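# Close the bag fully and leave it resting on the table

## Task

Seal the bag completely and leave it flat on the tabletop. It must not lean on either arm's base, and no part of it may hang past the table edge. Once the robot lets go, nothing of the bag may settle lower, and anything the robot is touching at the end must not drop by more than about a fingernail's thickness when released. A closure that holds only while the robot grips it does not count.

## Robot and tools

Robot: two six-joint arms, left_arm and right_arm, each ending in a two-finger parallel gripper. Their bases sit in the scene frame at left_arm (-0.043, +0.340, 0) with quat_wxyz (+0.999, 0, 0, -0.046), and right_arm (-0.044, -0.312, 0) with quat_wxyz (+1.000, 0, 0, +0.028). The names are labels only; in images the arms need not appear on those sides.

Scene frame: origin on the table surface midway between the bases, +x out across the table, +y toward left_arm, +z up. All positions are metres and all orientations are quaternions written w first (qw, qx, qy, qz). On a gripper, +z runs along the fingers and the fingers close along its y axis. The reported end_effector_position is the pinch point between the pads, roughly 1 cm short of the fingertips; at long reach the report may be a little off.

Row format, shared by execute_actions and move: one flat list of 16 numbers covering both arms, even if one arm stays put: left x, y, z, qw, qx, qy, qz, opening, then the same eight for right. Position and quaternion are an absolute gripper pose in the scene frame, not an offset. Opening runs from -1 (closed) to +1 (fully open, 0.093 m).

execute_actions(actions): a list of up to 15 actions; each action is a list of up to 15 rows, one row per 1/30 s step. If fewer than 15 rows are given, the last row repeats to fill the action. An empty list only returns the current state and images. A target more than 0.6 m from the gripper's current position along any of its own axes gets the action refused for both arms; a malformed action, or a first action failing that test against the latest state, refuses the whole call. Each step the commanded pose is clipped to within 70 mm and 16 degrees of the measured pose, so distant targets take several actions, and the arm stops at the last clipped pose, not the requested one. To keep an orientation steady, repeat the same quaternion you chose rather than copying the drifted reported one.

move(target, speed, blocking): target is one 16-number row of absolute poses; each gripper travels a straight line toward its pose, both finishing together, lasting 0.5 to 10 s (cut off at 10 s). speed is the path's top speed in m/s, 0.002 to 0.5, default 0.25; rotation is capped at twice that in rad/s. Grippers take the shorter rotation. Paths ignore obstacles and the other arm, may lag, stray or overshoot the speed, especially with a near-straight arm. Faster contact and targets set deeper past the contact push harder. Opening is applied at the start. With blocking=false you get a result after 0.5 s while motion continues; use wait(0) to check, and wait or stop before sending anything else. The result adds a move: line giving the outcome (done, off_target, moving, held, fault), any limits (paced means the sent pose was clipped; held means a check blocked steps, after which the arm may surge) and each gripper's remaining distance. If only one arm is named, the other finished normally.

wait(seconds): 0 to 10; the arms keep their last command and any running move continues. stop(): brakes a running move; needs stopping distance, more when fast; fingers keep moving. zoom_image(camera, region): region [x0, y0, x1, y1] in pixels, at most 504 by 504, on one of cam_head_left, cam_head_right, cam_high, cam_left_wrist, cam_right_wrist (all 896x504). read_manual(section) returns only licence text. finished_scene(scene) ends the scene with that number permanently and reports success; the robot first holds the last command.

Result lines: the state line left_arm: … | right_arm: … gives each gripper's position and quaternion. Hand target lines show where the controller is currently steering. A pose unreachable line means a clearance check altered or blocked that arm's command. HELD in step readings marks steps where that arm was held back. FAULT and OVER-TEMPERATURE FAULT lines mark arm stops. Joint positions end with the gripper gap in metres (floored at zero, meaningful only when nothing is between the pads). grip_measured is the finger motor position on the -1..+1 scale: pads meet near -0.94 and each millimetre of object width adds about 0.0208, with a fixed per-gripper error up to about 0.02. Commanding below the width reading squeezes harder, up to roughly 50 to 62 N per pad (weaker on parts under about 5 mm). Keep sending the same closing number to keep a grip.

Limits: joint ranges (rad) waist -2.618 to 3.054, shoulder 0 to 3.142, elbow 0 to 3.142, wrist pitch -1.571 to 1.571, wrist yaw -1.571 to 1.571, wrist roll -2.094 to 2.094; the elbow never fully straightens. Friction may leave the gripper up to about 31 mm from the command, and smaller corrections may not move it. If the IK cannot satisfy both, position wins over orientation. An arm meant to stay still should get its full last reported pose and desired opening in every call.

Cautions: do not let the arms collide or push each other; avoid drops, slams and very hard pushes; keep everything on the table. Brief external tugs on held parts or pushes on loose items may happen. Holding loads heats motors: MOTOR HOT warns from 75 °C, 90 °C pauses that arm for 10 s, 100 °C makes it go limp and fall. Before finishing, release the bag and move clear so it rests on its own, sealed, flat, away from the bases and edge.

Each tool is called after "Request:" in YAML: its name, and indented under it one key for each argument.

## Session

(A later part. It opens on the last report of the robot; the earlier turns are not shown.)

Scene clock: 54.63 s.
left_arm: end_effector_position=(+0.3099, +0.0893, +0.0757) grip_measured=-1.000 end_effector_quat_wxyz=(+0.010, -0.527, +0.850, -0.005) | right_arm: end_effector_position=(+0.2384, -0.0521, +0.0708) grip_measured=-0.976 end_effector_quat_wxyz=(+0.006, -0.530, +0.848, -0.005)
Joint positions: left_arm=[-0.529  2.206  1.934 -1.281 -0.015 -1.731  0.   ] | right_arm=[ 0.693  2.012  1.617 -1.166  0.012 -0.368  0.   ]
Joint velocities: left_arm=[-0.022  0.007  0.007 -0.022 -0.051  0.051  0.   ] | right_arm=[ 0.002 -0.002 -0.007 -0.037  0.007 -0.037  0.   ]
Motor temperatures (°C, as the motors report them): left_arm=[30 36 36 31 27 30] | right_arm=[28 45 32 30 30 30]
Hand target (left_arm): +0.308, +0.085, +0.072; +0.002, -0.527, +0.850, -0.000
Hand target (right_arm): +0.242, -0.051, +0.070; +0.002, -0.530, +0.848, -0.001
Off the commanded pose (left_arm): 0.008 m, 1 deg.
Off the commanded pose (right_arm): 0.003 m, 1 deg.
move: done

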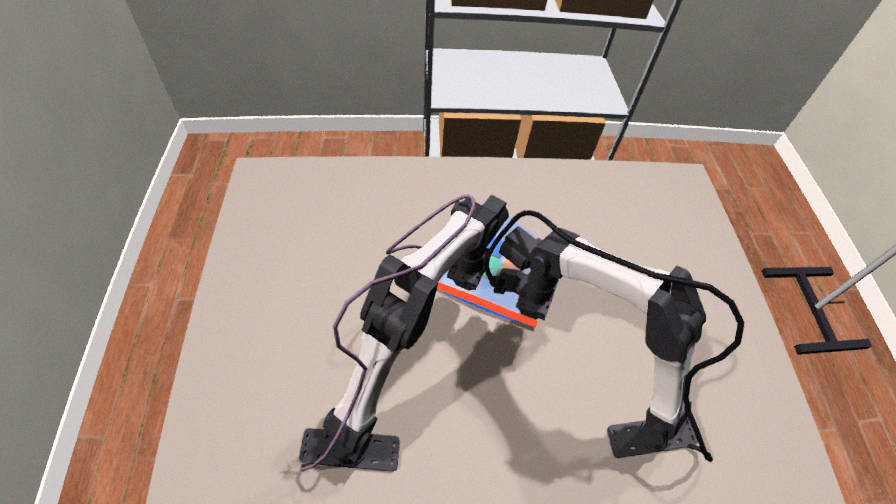

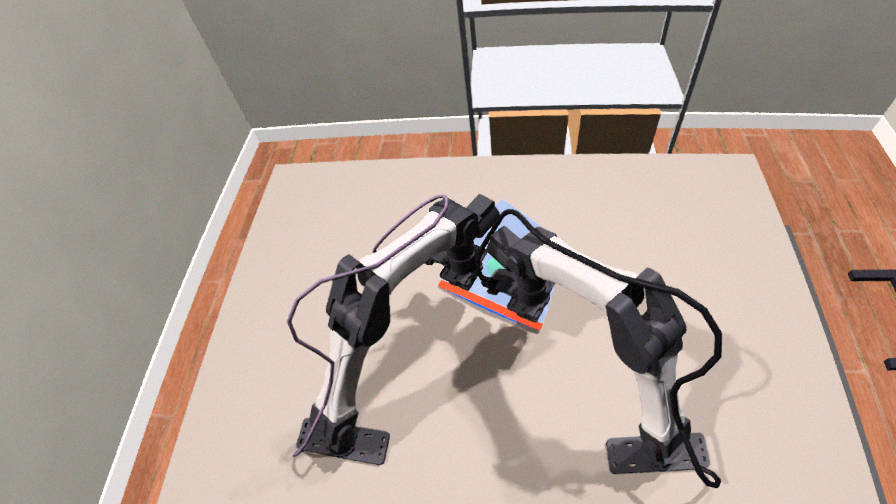

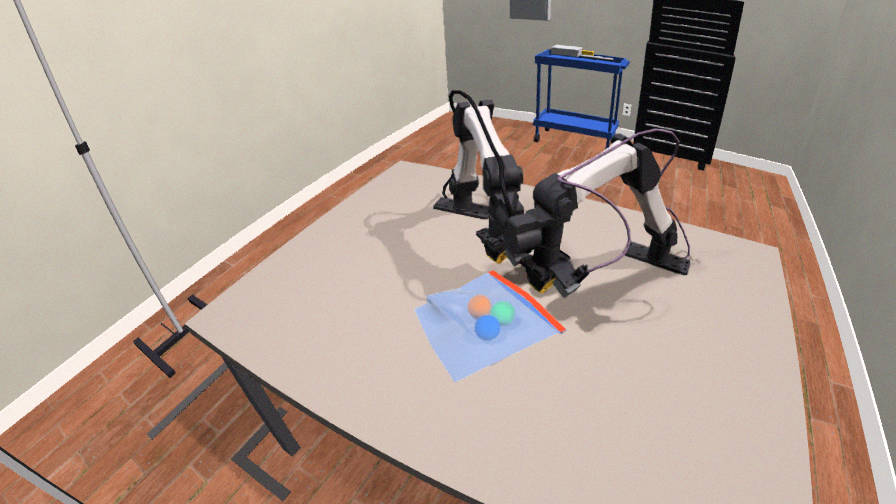

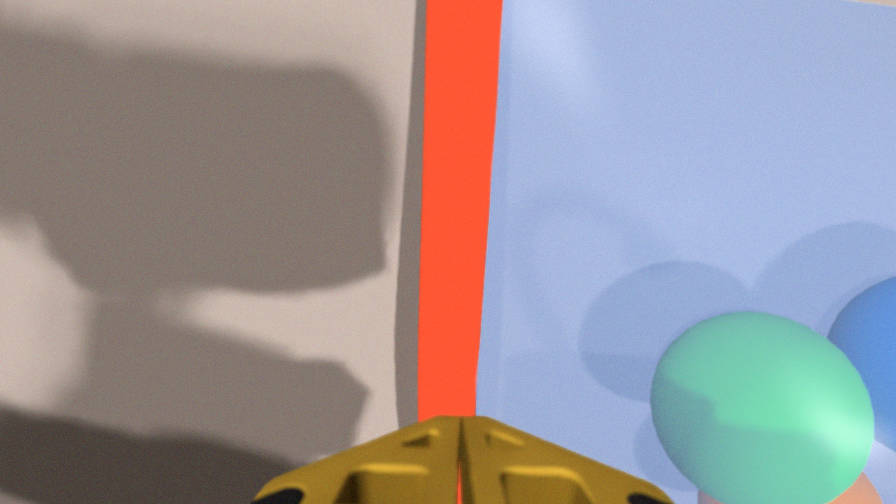

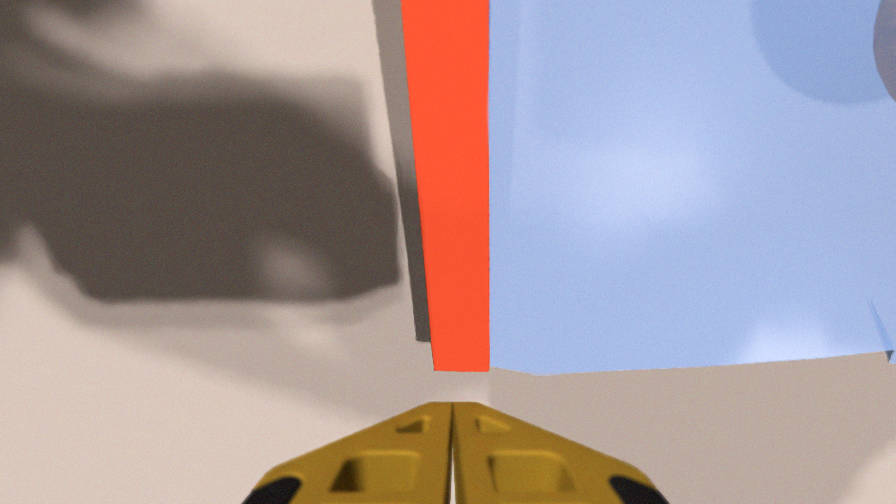

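Request:
move:
  target: [0.303, 0.0900, -0.03, 0, -0.530, 0.848, 0, -1, 0.2390, -0.0520, -0.03, 0, -0.530, 0.848, 0, -1]
  speed: 0.06

Scene clock: 57.63 s.
left_arm: end_effector_position=(+0.3121, +0.0875, +0.0098) grip_measured=-1.000 end_effector_quat_wxyz=(+0.017, -0.528, +0.849, -0.023) | right_arm: end_effector_position=(+0.2433, -0.0475, +0.0136) grip_measured=-0.976 end_effector_quat_wxyz=(+0.020, -0.531, +0.847, -0.002)
Joint positions: left_arm=[-0.529  2.224  1.696 -0.988 -0.014 -1.734  0.   ] | right_arm=[ 0.693  2.068  1.464 -0.929  0.012 -0.37   0.   ]
Joint velocities: left_arm=[-0.007 -0.007 -0.012 -0.037  0.037  0.007  0.   ] | right_arm=[ 0.002  0.002  0.002  0.007  0.037 -0.037  0.   ]
Motor temperatures (°C, as the motors report them): left_arm=[30 37 36 31 27 30] | right_arm=[28 45 32 30 30 30]
Hand target (left_arm): +0.300, +0.093, -0.027; -0.000, -0.530, +0.848, +0.001
Hand target (right_arm): +0.236, -0.055, -0.026; -0.002, -0.530, +0.848, -0.000
Off the commanded pose (left_arm): 0.041 m, 3 deg.
Off the commanded pose (right_arm): 0.044 m, 2 deg.
move: off_target (left_arm, right_arm)

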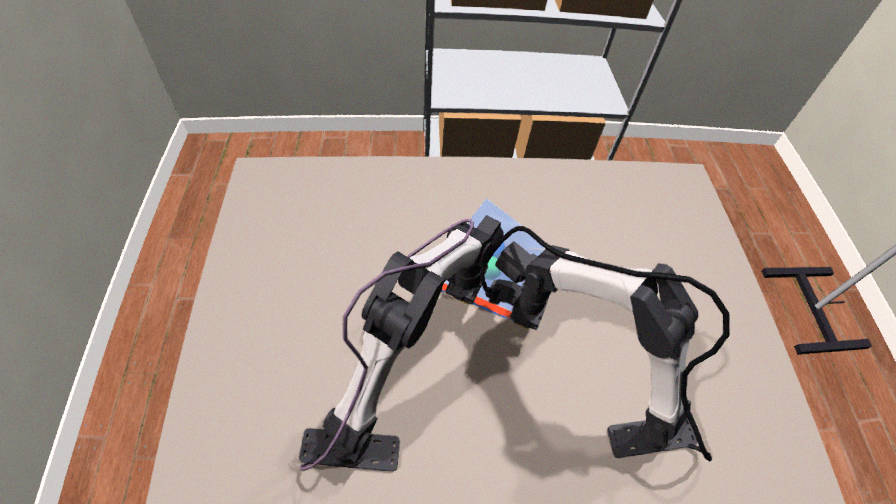

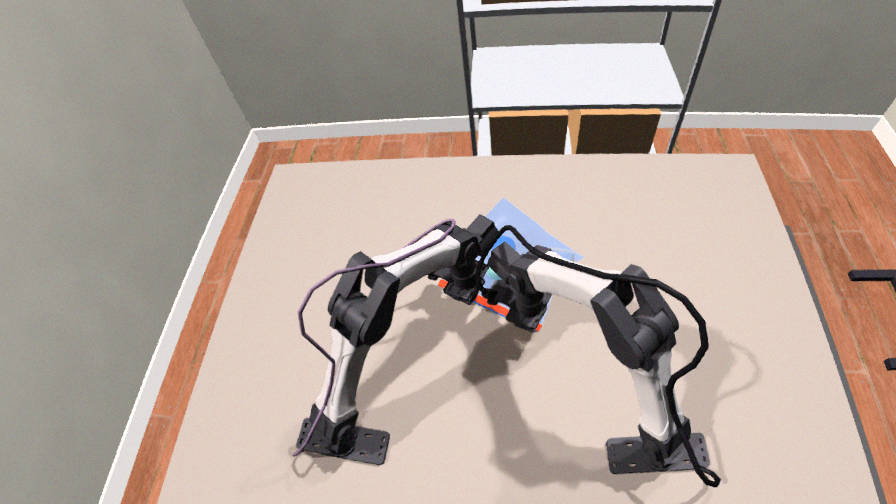

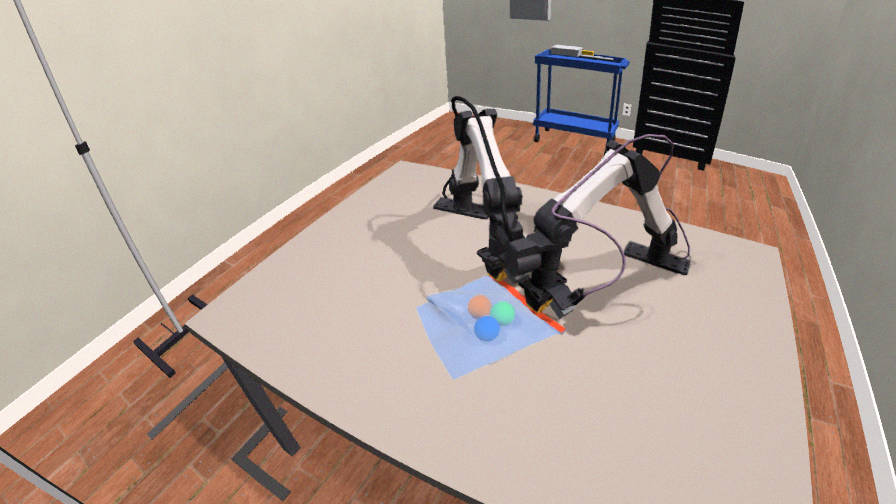

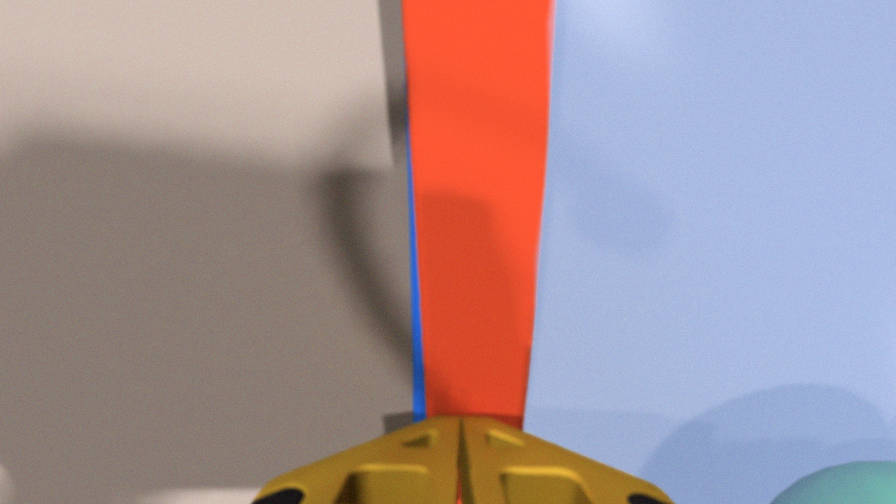

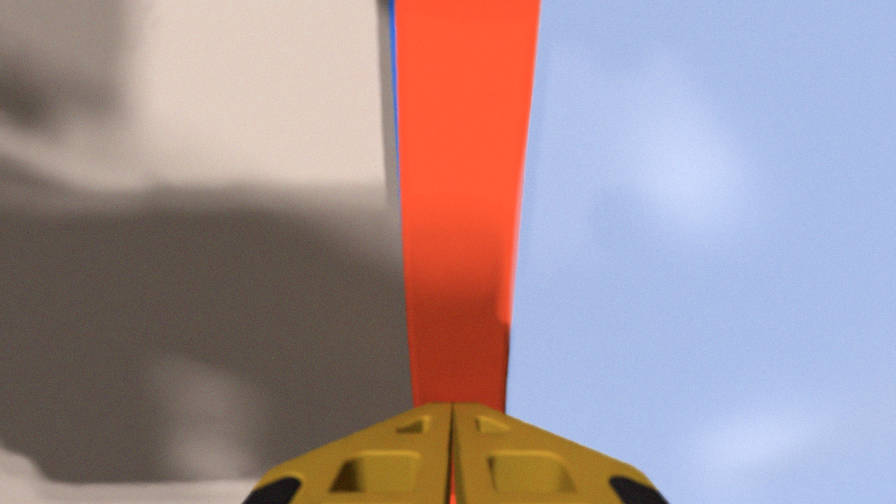

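Request:
move:
  target: [0.305, 0.0900, 0.08, 0, -0.530, 0.848, 0, -1, 0.2390, -0.0520, 0.08, 0, -0.530, 0.848, 0, -1]
  speed: 0.12

Request:
zoom_image:
  camera: "cam_head_left"
  region: [420, 260, 560, 340]

Request:
zoom_image:
  camera: "cam_high"
  region: [460, 250, 600, 350]

Scene clock: 59.80 s.
left_arm: end_effector_position=(+0.3055, +0.0915, +0.0746) grip_measured=-1.000 end_effector_quat_wxyz=(+0.004, -0.528, +0.849, +0.004) | right_arm: end_effector_position=(+0.2356, -0.0543, +0.0695) grip_measured=-0.976 end_effector_quat_wxyz=(-0.010, -0.531, +0.847, -0.007)
Joint positions: left_arm=[-0.529  2.209  1.935 -1.302 -0.01  -1.734  0.   ] | right_arm=[ 0.693  2.029  1.637 -1.201  0.01  -0.37   0.   ]
Joint velocities: left_arm=[ 0.017  0.002 -0.012 -0.139 -0.095  0.022  0.   ] | right_arm=[ 0.002 -0.002  0.002 -0.007  0.051 -0.037  0.   ]
Motor temperatures (°C, as the motors report them): left_arm=[30 37 36 31 27 30] | right_arm=[28 46 32 30 30 30]
Hand target (left_arm): +0.306, +0.089, +0.080; -0.000, -0.530, +0.848, -0.000
Hand target (right_arm): +0.239, -0.052, +0.080; +0.000, -0.530, +0.848, -0.000
Off the commanded pose (left_arm): 0.006 m, 1 deg.
Off the commanded pose (right_arm): 0.011 m, 1 deg.
move: off_target (right_arm)

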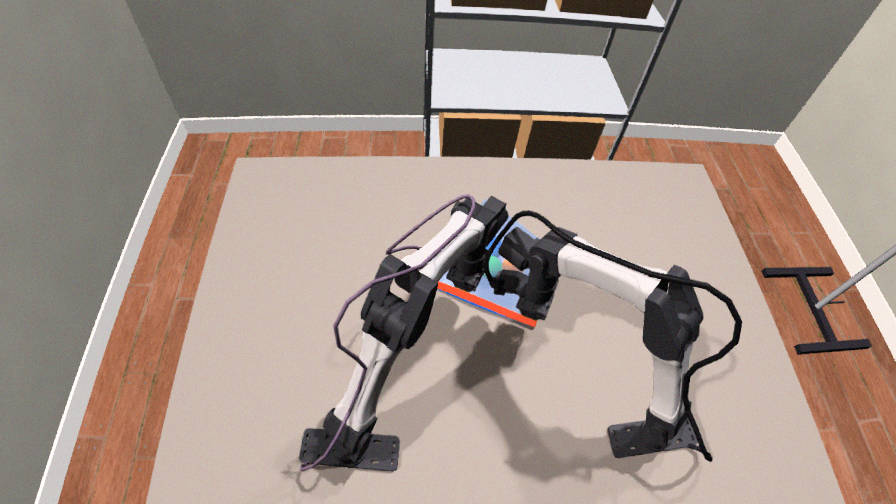

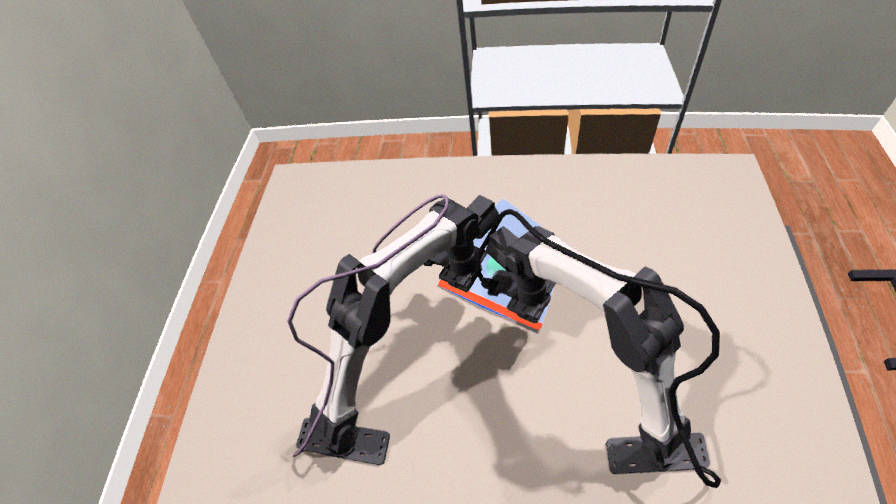

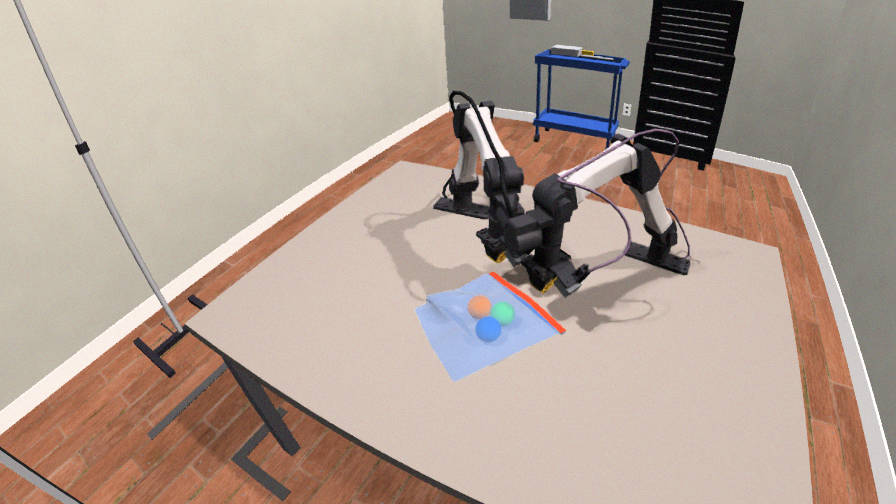

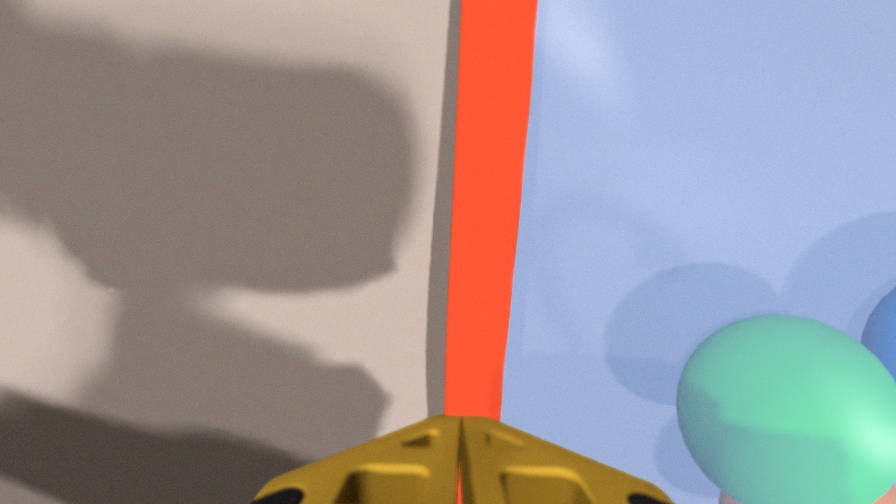

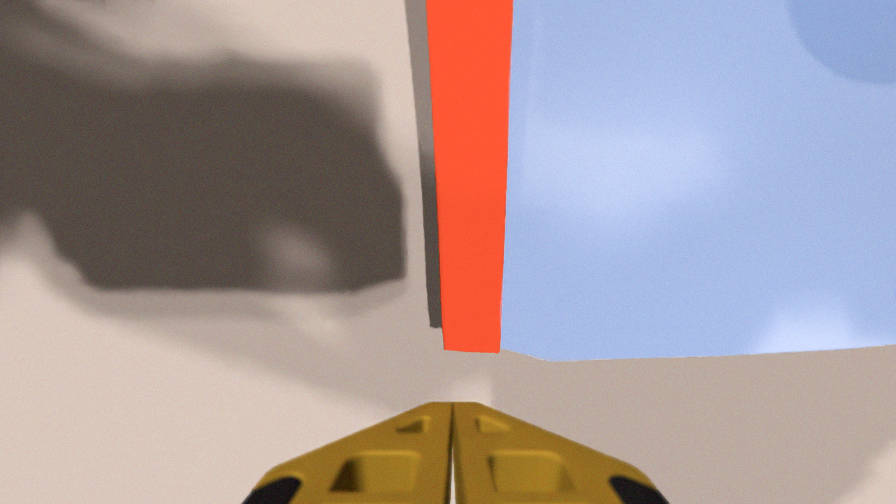

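Region (420, 260, 560, 340) of cam_head_left's 896x504 image, scaled by 3.600, with more detail than that image has; it fills the top 288 rows of this view, and the rest is white.

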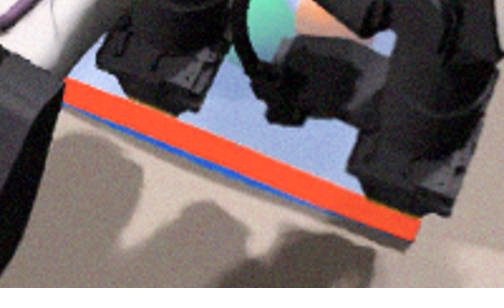

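Region (460, 250, 600, 350) of cam_high's 896x504 image, scaled by 3.600, with more detail than that image has; it fills the top 360 rows of this view, and the rest is white.

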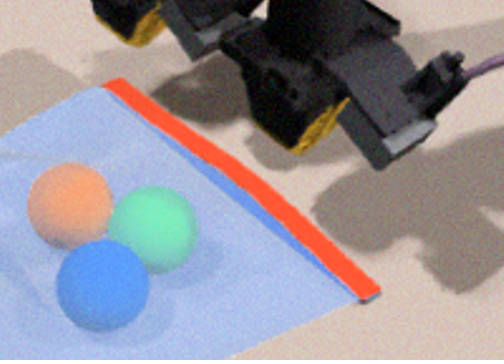

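Request:
execute_actions:
  actions:
    - [[0.312, 0.105, 0.07, 0, -0.530, 0.848, 0, -1, 0.2345, -0.058, 0.066, 0, -0.530, 0.848, 0, -1],[0.312, 0.105, 0.07, 0, -0.530, 0.848, 0, -1, 0.2345, -0.058, 0.066, 0, -0.530, 0.848, 0, -1],[0.312, 0.105, 0.07, 0, -0.530, 0.848, 0, -1, 0.2345, -0.058, 0.066, 0, -0.530, 0.848, 0, -1],[0.319, 0.120, 0.062, 0, -0.530, 0.848, 0, -1, 0.2330, -0.063, 0.058, 0, -0.530, 0.848, 0, -1],[0.319, 0.120, 0.062, 0, -0.530, 0.848, 0, -1, 0.2330, -0.063, 0.058, 0, -0.530, 0.848, 0, -1],[0.319, 0.120, 0.062, 0, -0.530, 0.848, 0, -1, 0.2330, -0.063, 0.058, 0, -0.530, 0.848, 0, -1],[0.319, 0.120, 0.062, 0, -0.530, 0.848, 0, -1, 0.2330, -0.063, 0.058, 0, -0.530, 0.848, 0, -1],[0.327, 0.136, 0.052, 0, -0.530, 0.848, 0, -1, 0.2318, -0.068, 0.05, 0, -0.530, 0.848, 0, -1],[0.327, 0.136, 0.052, 0, -0.530, 0.848, 0, -1, 0.2318, -0.068, 0.05, 0, -0.530, 0.848, 0, -1],[0.327, 0.136, 0.052, 0, -0.530, 0.848, 0, -1, 0.2318, -0.068, 0.05, 0, -0.530, 0.848, 0, -1],[0.327, 0.136, 0.052, 0, -0.530, 0.848, 0, -1, 0.2318, -0.068, 0.05, 0, -0.530, 0.848, 0, -1],[0.3345, 0.152, 0.04, 0, -0.530, 0.848, 0, -1, 0.2305, -0.0724, 0.04, 0, -0.530, 0.848, 0, -1]]
    - [[0.3345, 0.152, 0.025, 0, -0.530, 0.848, 0, -1, 0.2305, -0.0724, 0.025, 0, -0.530, 0.848, 0, -1]]
    - [[0.3345, 0.152, 0.003, 0, -0.530, 0.848, 0, -1, 0.2305, -0.0724, 0.003, 0, -0.530, 0.848, 0, -1]]
    - [[0.3345, 0.152, -0.03, 0, -0.530, 0.848, 0, -1, 0.2305, -0.0724, -0.03, 0, -0.530, 0.848, 0, -1]]

Scene clock: 69.73 s.
left_arm: end_effector_position=(+0.3465, +0.1476, +0.0099) grip_measured=-1.000 end_effector_quat_wxyz=(+0.019, -0.534, +0.845, -0.029) | right_arm: end_effector_position=(+0.2332, -0.0683, +0.0129) grip_measured=-0.976 end_effector_quat_wxyz=(+0.014, -0.531, +0.848, -0.002)
Joint positions: left_arm=[-0.366  2.207  1.668 -0.963 -0.002 -1.585  0.   ] | right_arm=[ 0.669  2.003  1.364 -0.905  0.009 -0.393  0.   ]
Joint velocities: left_arm=[-0.012 -0.007 -0.012  0.037  0.022  0.037  0.   ] | right_arm=[-0.002 -0.002  0.007 -0.007  0.022 -0.037  0.   ]
Motor temperatures (°C, as the motors report them): left_arm=[30 40 37 30 27 30] | right_arm=[28 48 33 30 30 30]
Hand target (left_arm): +0.332, +0.153, -0.027; -0.000, -0.530, +0.848, +0.000
Hand target (right_arm): +0.227, -0.075, -0.026; -0.003, -0.530, +0.848, -0.001
Off the commanded pose (left_arm): 0.042 m, 4 deg.
Off the commanded pose (right_arm): 0.043 m, 2 deg.
Step readings (end_effector_position; steps 1 to 15: 1st action; 16 to 30: 2nd action; 31 to 45: 3rd action; 46 to 60: 4th action):
0: left_arm (+0.3052, +0.0917, +0.0746) | right_arm (+0.2354, -0.0545, +0.0696)
1: left_arm (+0.3060, +0.0922, +0.0746) | right_arm (+0.2356, -0.0544, +0.0688)
2: left_arm (+0.3077, +0.0931, +0.0746) | right_arm (+0.2354, -0.0546, +0.0681)
4: left_arm (+0.3128, +0.0979, +0.0738) | right_arm (+0.2341, -0.0559, +0.0654)
8: left_arm (+0.3202, +0.1190, +0.0667) | right_arm (+0.2310, -0.0623, +0.0566)
15: left_arm (+0.3315, +0.1498, +0.0495) | right_arm (+0.2279, -0.0725, +0.0405)
16: left_arm (+0.3326, +0.1523, +0.0466) | right_arm (+0.2279, -0.0728, +0.0378)
17: left_arm (+0.3337, +0.1534, +0.0441) | right_arm (+0.2281, -0.0728, +0.0353)
19: left_arm (+0.3337, +0.1541, +0.0392) | right_arm (+0.2275, -0.0734, +0.0311)
23: left_arm (+0.3363, +0.1528, +0.0375) | right_arm (+0.2300, -0.0712, +0.0298)
30: left_arm (+0.3402, +0.1509, +0.0375) | right_arm (+0.2331, -0.0685, +0.0298)
31: left_arm (+0.3405, +0.1508, +0.0352) | right_arm (+0.2335, -0.0681, +0.0278)
32: left_arm (+0.3409, +0.1505, +0.0328) | right_arm (+0.2339, -0.0677, +0.0253)
34: left_arm (+0.3387, +0.1517, +0.0248) | right_arm (+0.2317, -0.0696, +0.0190)
38: left_arm (+0.3367, +0.1526, +0.0159) | right_arm (+0.2319, -0.0695, +0.0157)
45: left_arm (+0.3398, +0.1511, +0.0156) | right_arm (+0.2325, -0.0690, +0.0157)
46: left_arm (+0.3406, +0.1507, +0.0128) | right_arm (+0.2326, -0.0689, +0.0134)
47: left_arm (+0.3413, +0.1503, +0.0096) | right_arm (+0.2328, -0.0687, +0.0130)
49: left_arm (+0.3444, +0.1487, +0.0102) | right_arm (+0.2332, -0.0683, +0.0129)
53: left_arm (+0.3460, +0.1479, +0.0099) | right_arm (+0.2332, -0.0683, +0.0129)
60: end_effector_position above

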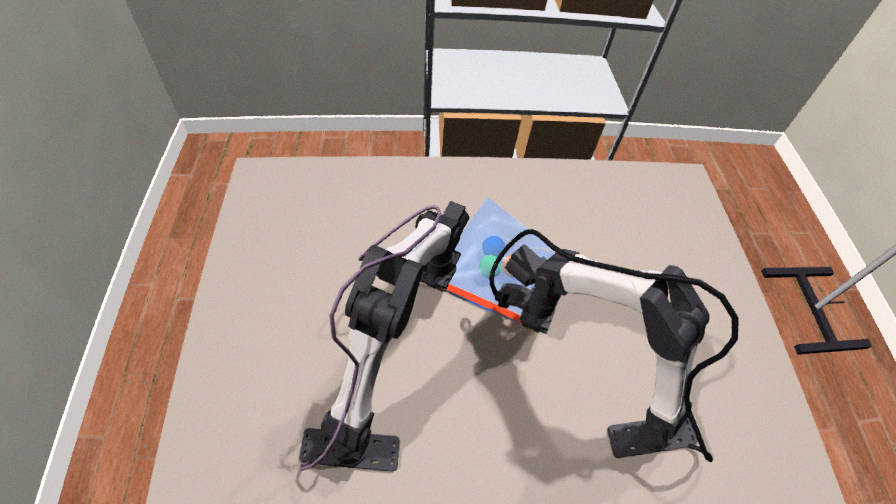

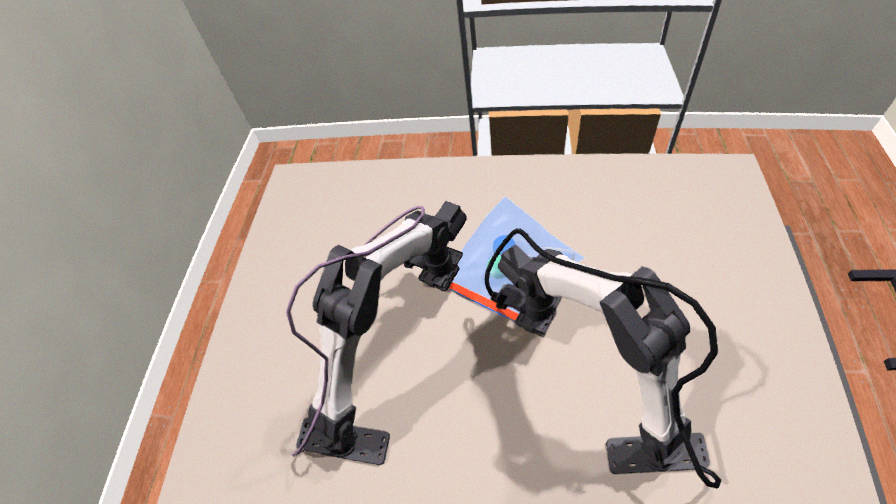

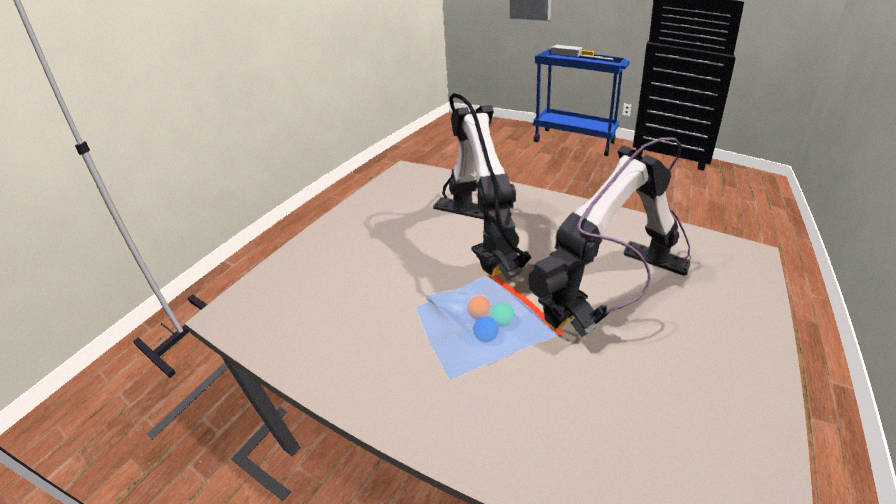

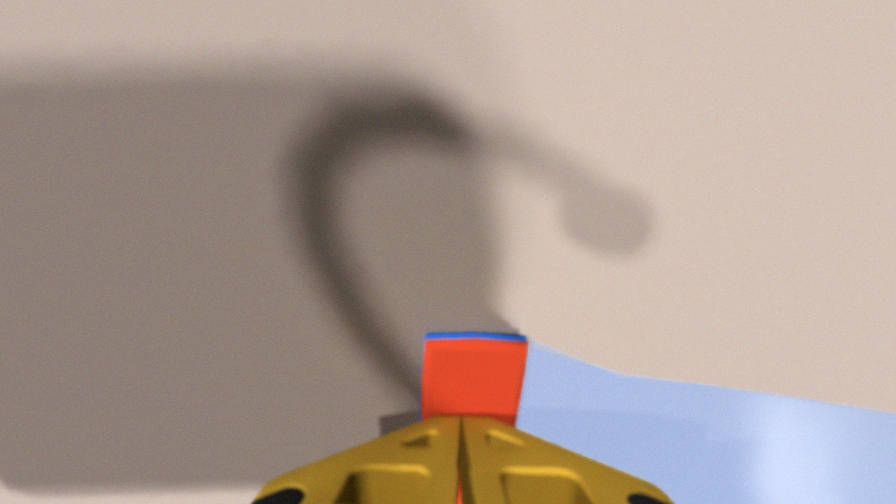

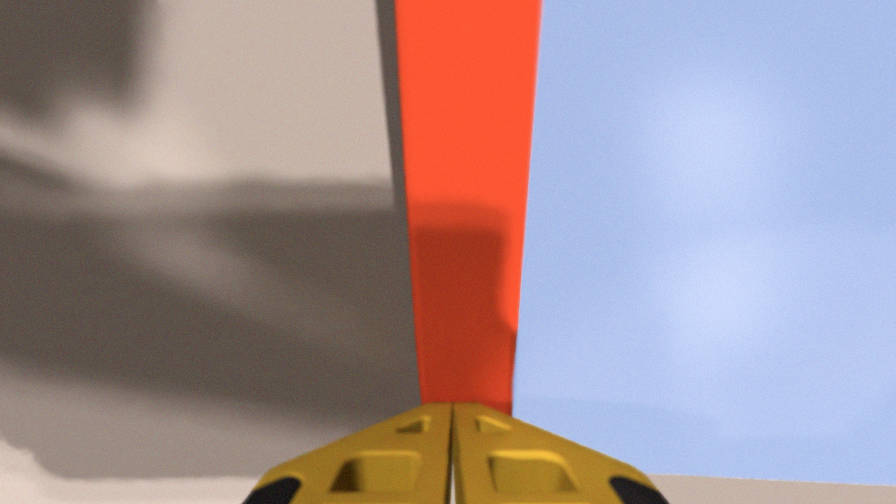

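Request:
execute_actions:
  actions:
    - [[0.343, 0.149, 0.04, 0, -0.530, 0.848, 0, -1, 0.2325, -0.069, 0.04, 0, -0.530, 0.848, 0, -1],[0.343, 0.149, 0.04, 0, -0.530, 0.848, 0, -1, 0.2325, -0.069, 0.04, 0, -0.530, 0.848, 0, -1],[0.343, 0.149, 0.04, 0, -0.530, 0.848, 0, -1, 0.2325, -0.069, 0.04, 0, -0.530, 0.848, 0, -1],[0.343, 0.149, 0.04, 0, -0.530, 0.848, 0, -1, 0.2325, -0.069, 0.04, 0, -0.530, 0.848, 0, -1],[0.343, 0.149, 0.04, 0, -0.530, 0.848, 0, -1, 0.2325, -0.069, 0.04, 0, -0.530, 0.848, 0, -1],[0.3335, 0.131, 0.04, 0, -0.530, 0.848, 0, -1, 0.243, -0.052, 0.04, 0, -0.530, 0.848, 0, -1],[0.3335, 0.131, 0.04, 0, -0.530, 0.848, 0, -1, 0.243, -0.052, 0.04, 0, -0.530, 0.848, 0, -1],[0.3335, 0.131, 0.04, 0, -0.530, 0.848, 0, -1, 0.243, -0.052, 0.04, 0, -0.530, 0.848, 0, -1],[0.3238, 0.1133, 0.04, 0, -0.530, 0.848, 0, -1, 0.253, -0.0354, 0.04, 0, -0.530, 0.848, 0, -1]]
    - [[0.3238, 0.1133, 0.003, 0, -0.530, 0.848, 0, -1, 0.253, -0.0354, 0.003, 0, -0.530, 0.848, 0, -1]]
    - [[0.3121, 0.1206, -0.03, -0.030, -0.529, 0.847, 0.049, -1, 0.253, -0.0354, -0.03, 0, -0.530, 0.848, 0, -1]]

Scene clock: 82.20 s.
left_arm: end_effector_position=(+0.3257, +0.1091, +0.0097) grip_measured=-1.000 end_effector_quat_wxyz=(-0.000, -0.525, +0.851, -0.003) | right_arm: end_effector_position=(+0.2582, -0.0348, +0.0137) grip_measured=-0.976 end_effector_quat_wxyz=(+0.015, -0.531, +0.848, -0.001)
Joint positions: left_arm=[-0.464  2.27   1.775 -1.071  0.003 -1.662  0.   ] | right_arm=[ 0.69   2.146  1.588 -0.983  0.008 -0.373  0.   ]
Joint velocities: left_arm=[-0.007 -0.012 -0.012  0.022  0.022  0.007  0.   ] | right_arm=[ 0.002 -0.022  0.002  0.007 -0.037 -0.022  0.   ]
Motor temperatures (°C, as the motors report them): left_arm=[30 40 36 30 27 30] | right_arm=[28 45 32 31 30 30]
Hand target (left_arm): +0.310, +0.121, -0.026; -0.030, -0.528, +0.847, +0.048
Hand target (right_arm): +0.250, -0.038, -0.027; -0.003, -0.530, +0.848, -0.001
Off the commanded pose (left_arm): 0.043 m, 7 deg.
Off the commanded pose (right_arm): 0.044 m, 2 deg.
Step readings (end_effector_position; steps 1 to 15: 1st action; 16 to 30: 2nd action; 31 to 45: 3rd action):
0: left_arm (+0.3465, +0.1476, +0.0099) | right_arm (+0.2332, -0.0683, +0.0129)
1: left_arm (+0.3458, +0.1480, +0.0145) | right_arm (+0.2327, -0.0688, +0.0176)
2: left_arm (+0.3458, +0.1480, +0.0192) | right_arm (+0.2321, -0.0693, +0.0207)
4: left_arm (+0.3499, +0.1460, +0.0313) | right_arm (+0.2337, -0.0679, +0.0267)
8: left_arm (+0.3504, +0.1376, +0.0427) | right_arm (+0.2425, -0.0601, +0.0372)
15: left_arm (+0.3237, +0.1096, +0.0424) | right_arm (+0.2593, -0.0340, +0.0445)
16: left_arm (+0.3235, +0.1090, +0.0402) | right_arm (+0.2589, -0.0341, +0.0416)
17: left_arm (+0.3246, +0.1087, +0.0375) | right_arm (+0.2590, -0.0340, +0.0376)
19: left_arm (+0.3242, +0.1099, +0.0284) | right_arm (+0.2577, -0.0352, +0.0270)
23: left_arm (+0.3234, +0.1106, +0.0159) | right_arm (+0.2568, -0.0360, +0.0165)
30: left_arm (+0.3263, +0.1088, +0.0149) | right_arm (+0.2575, -0.0353, +0.0166)
31: left_arm (+0.3255, +0.1093, +0.0123) | right_arm (+0.2577, -0.0352, +0.0144)
32: left_arm (+0.3244, +0.1098, +0.0089) | right_arm (+0.2579, -0.0351, +0.0141)
34: left_arm (+0.3258, +0.1092, +0.0095) | right_arm (+0.2581, -0.0349, +0.0137)
38: left_arm (+0.3257, +0.1092, +0.0097) | right_arm (+0.2582, -0.0348, +0.0137)
45: end_effector_position above

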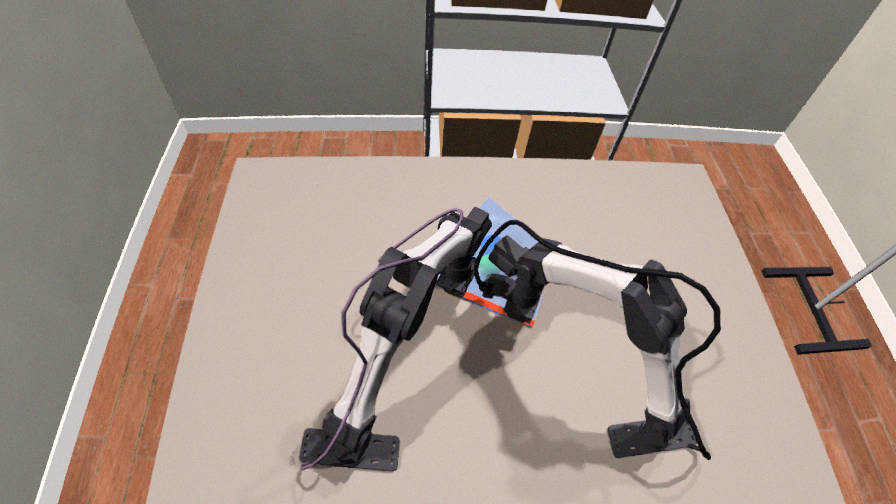

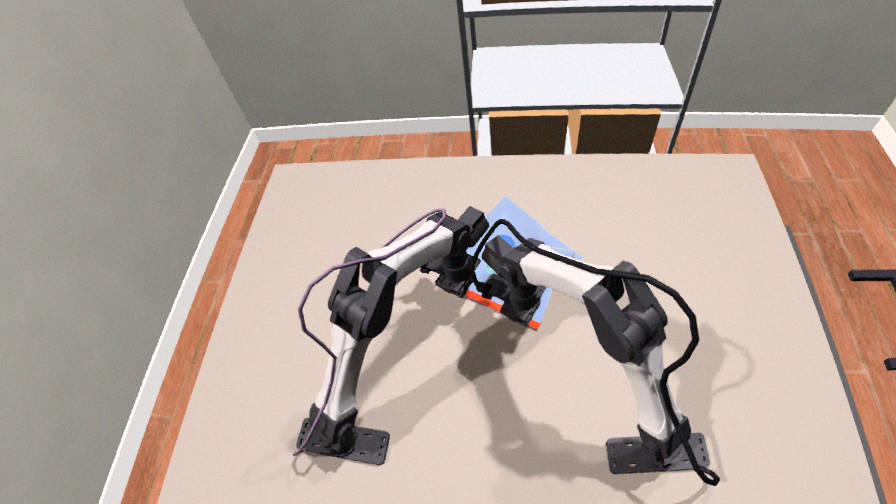

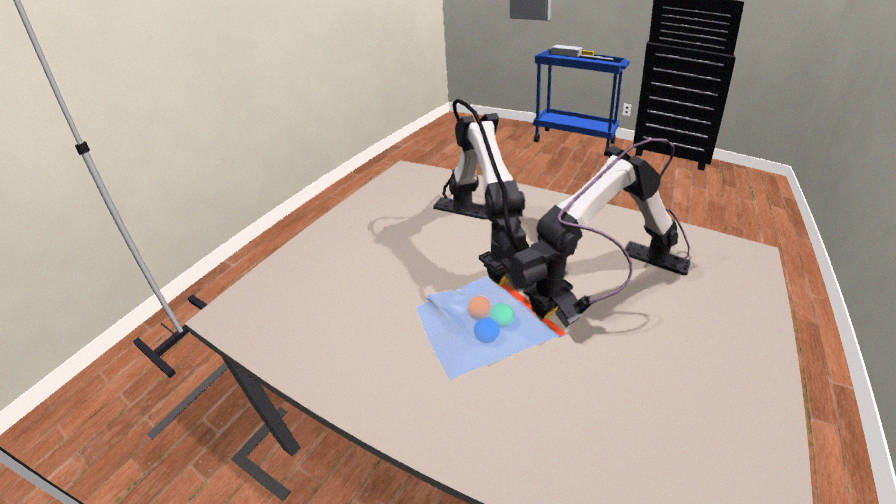

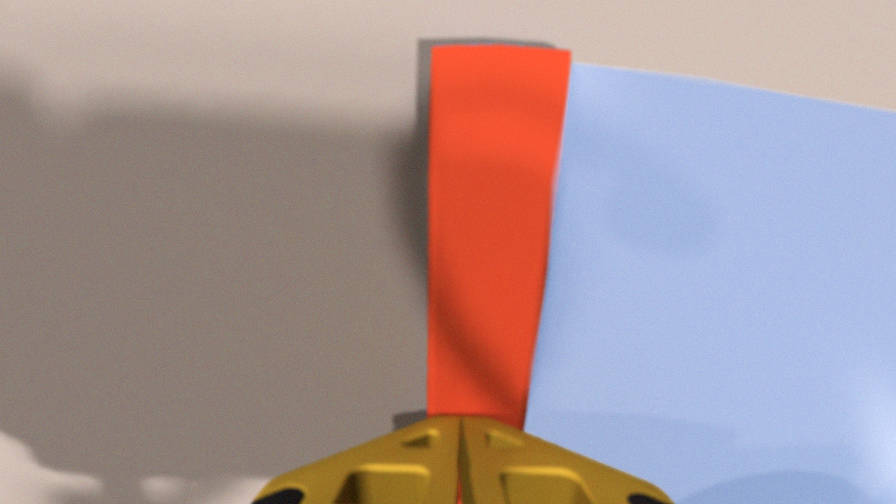

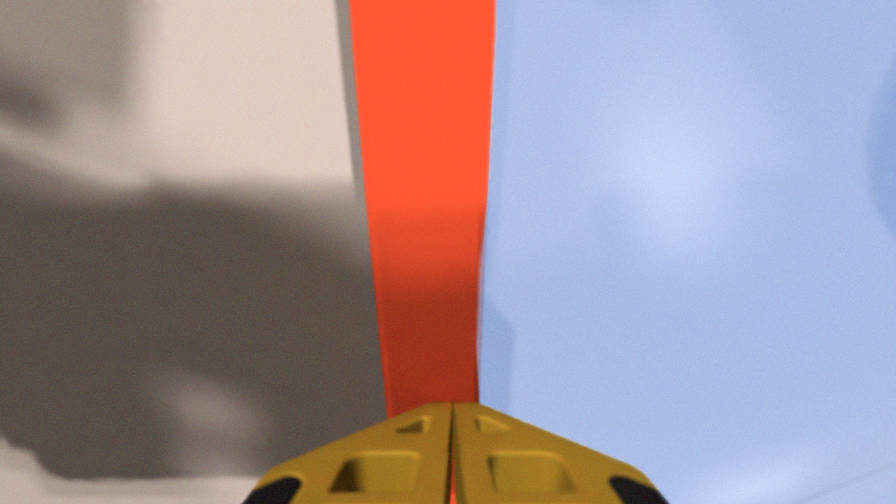

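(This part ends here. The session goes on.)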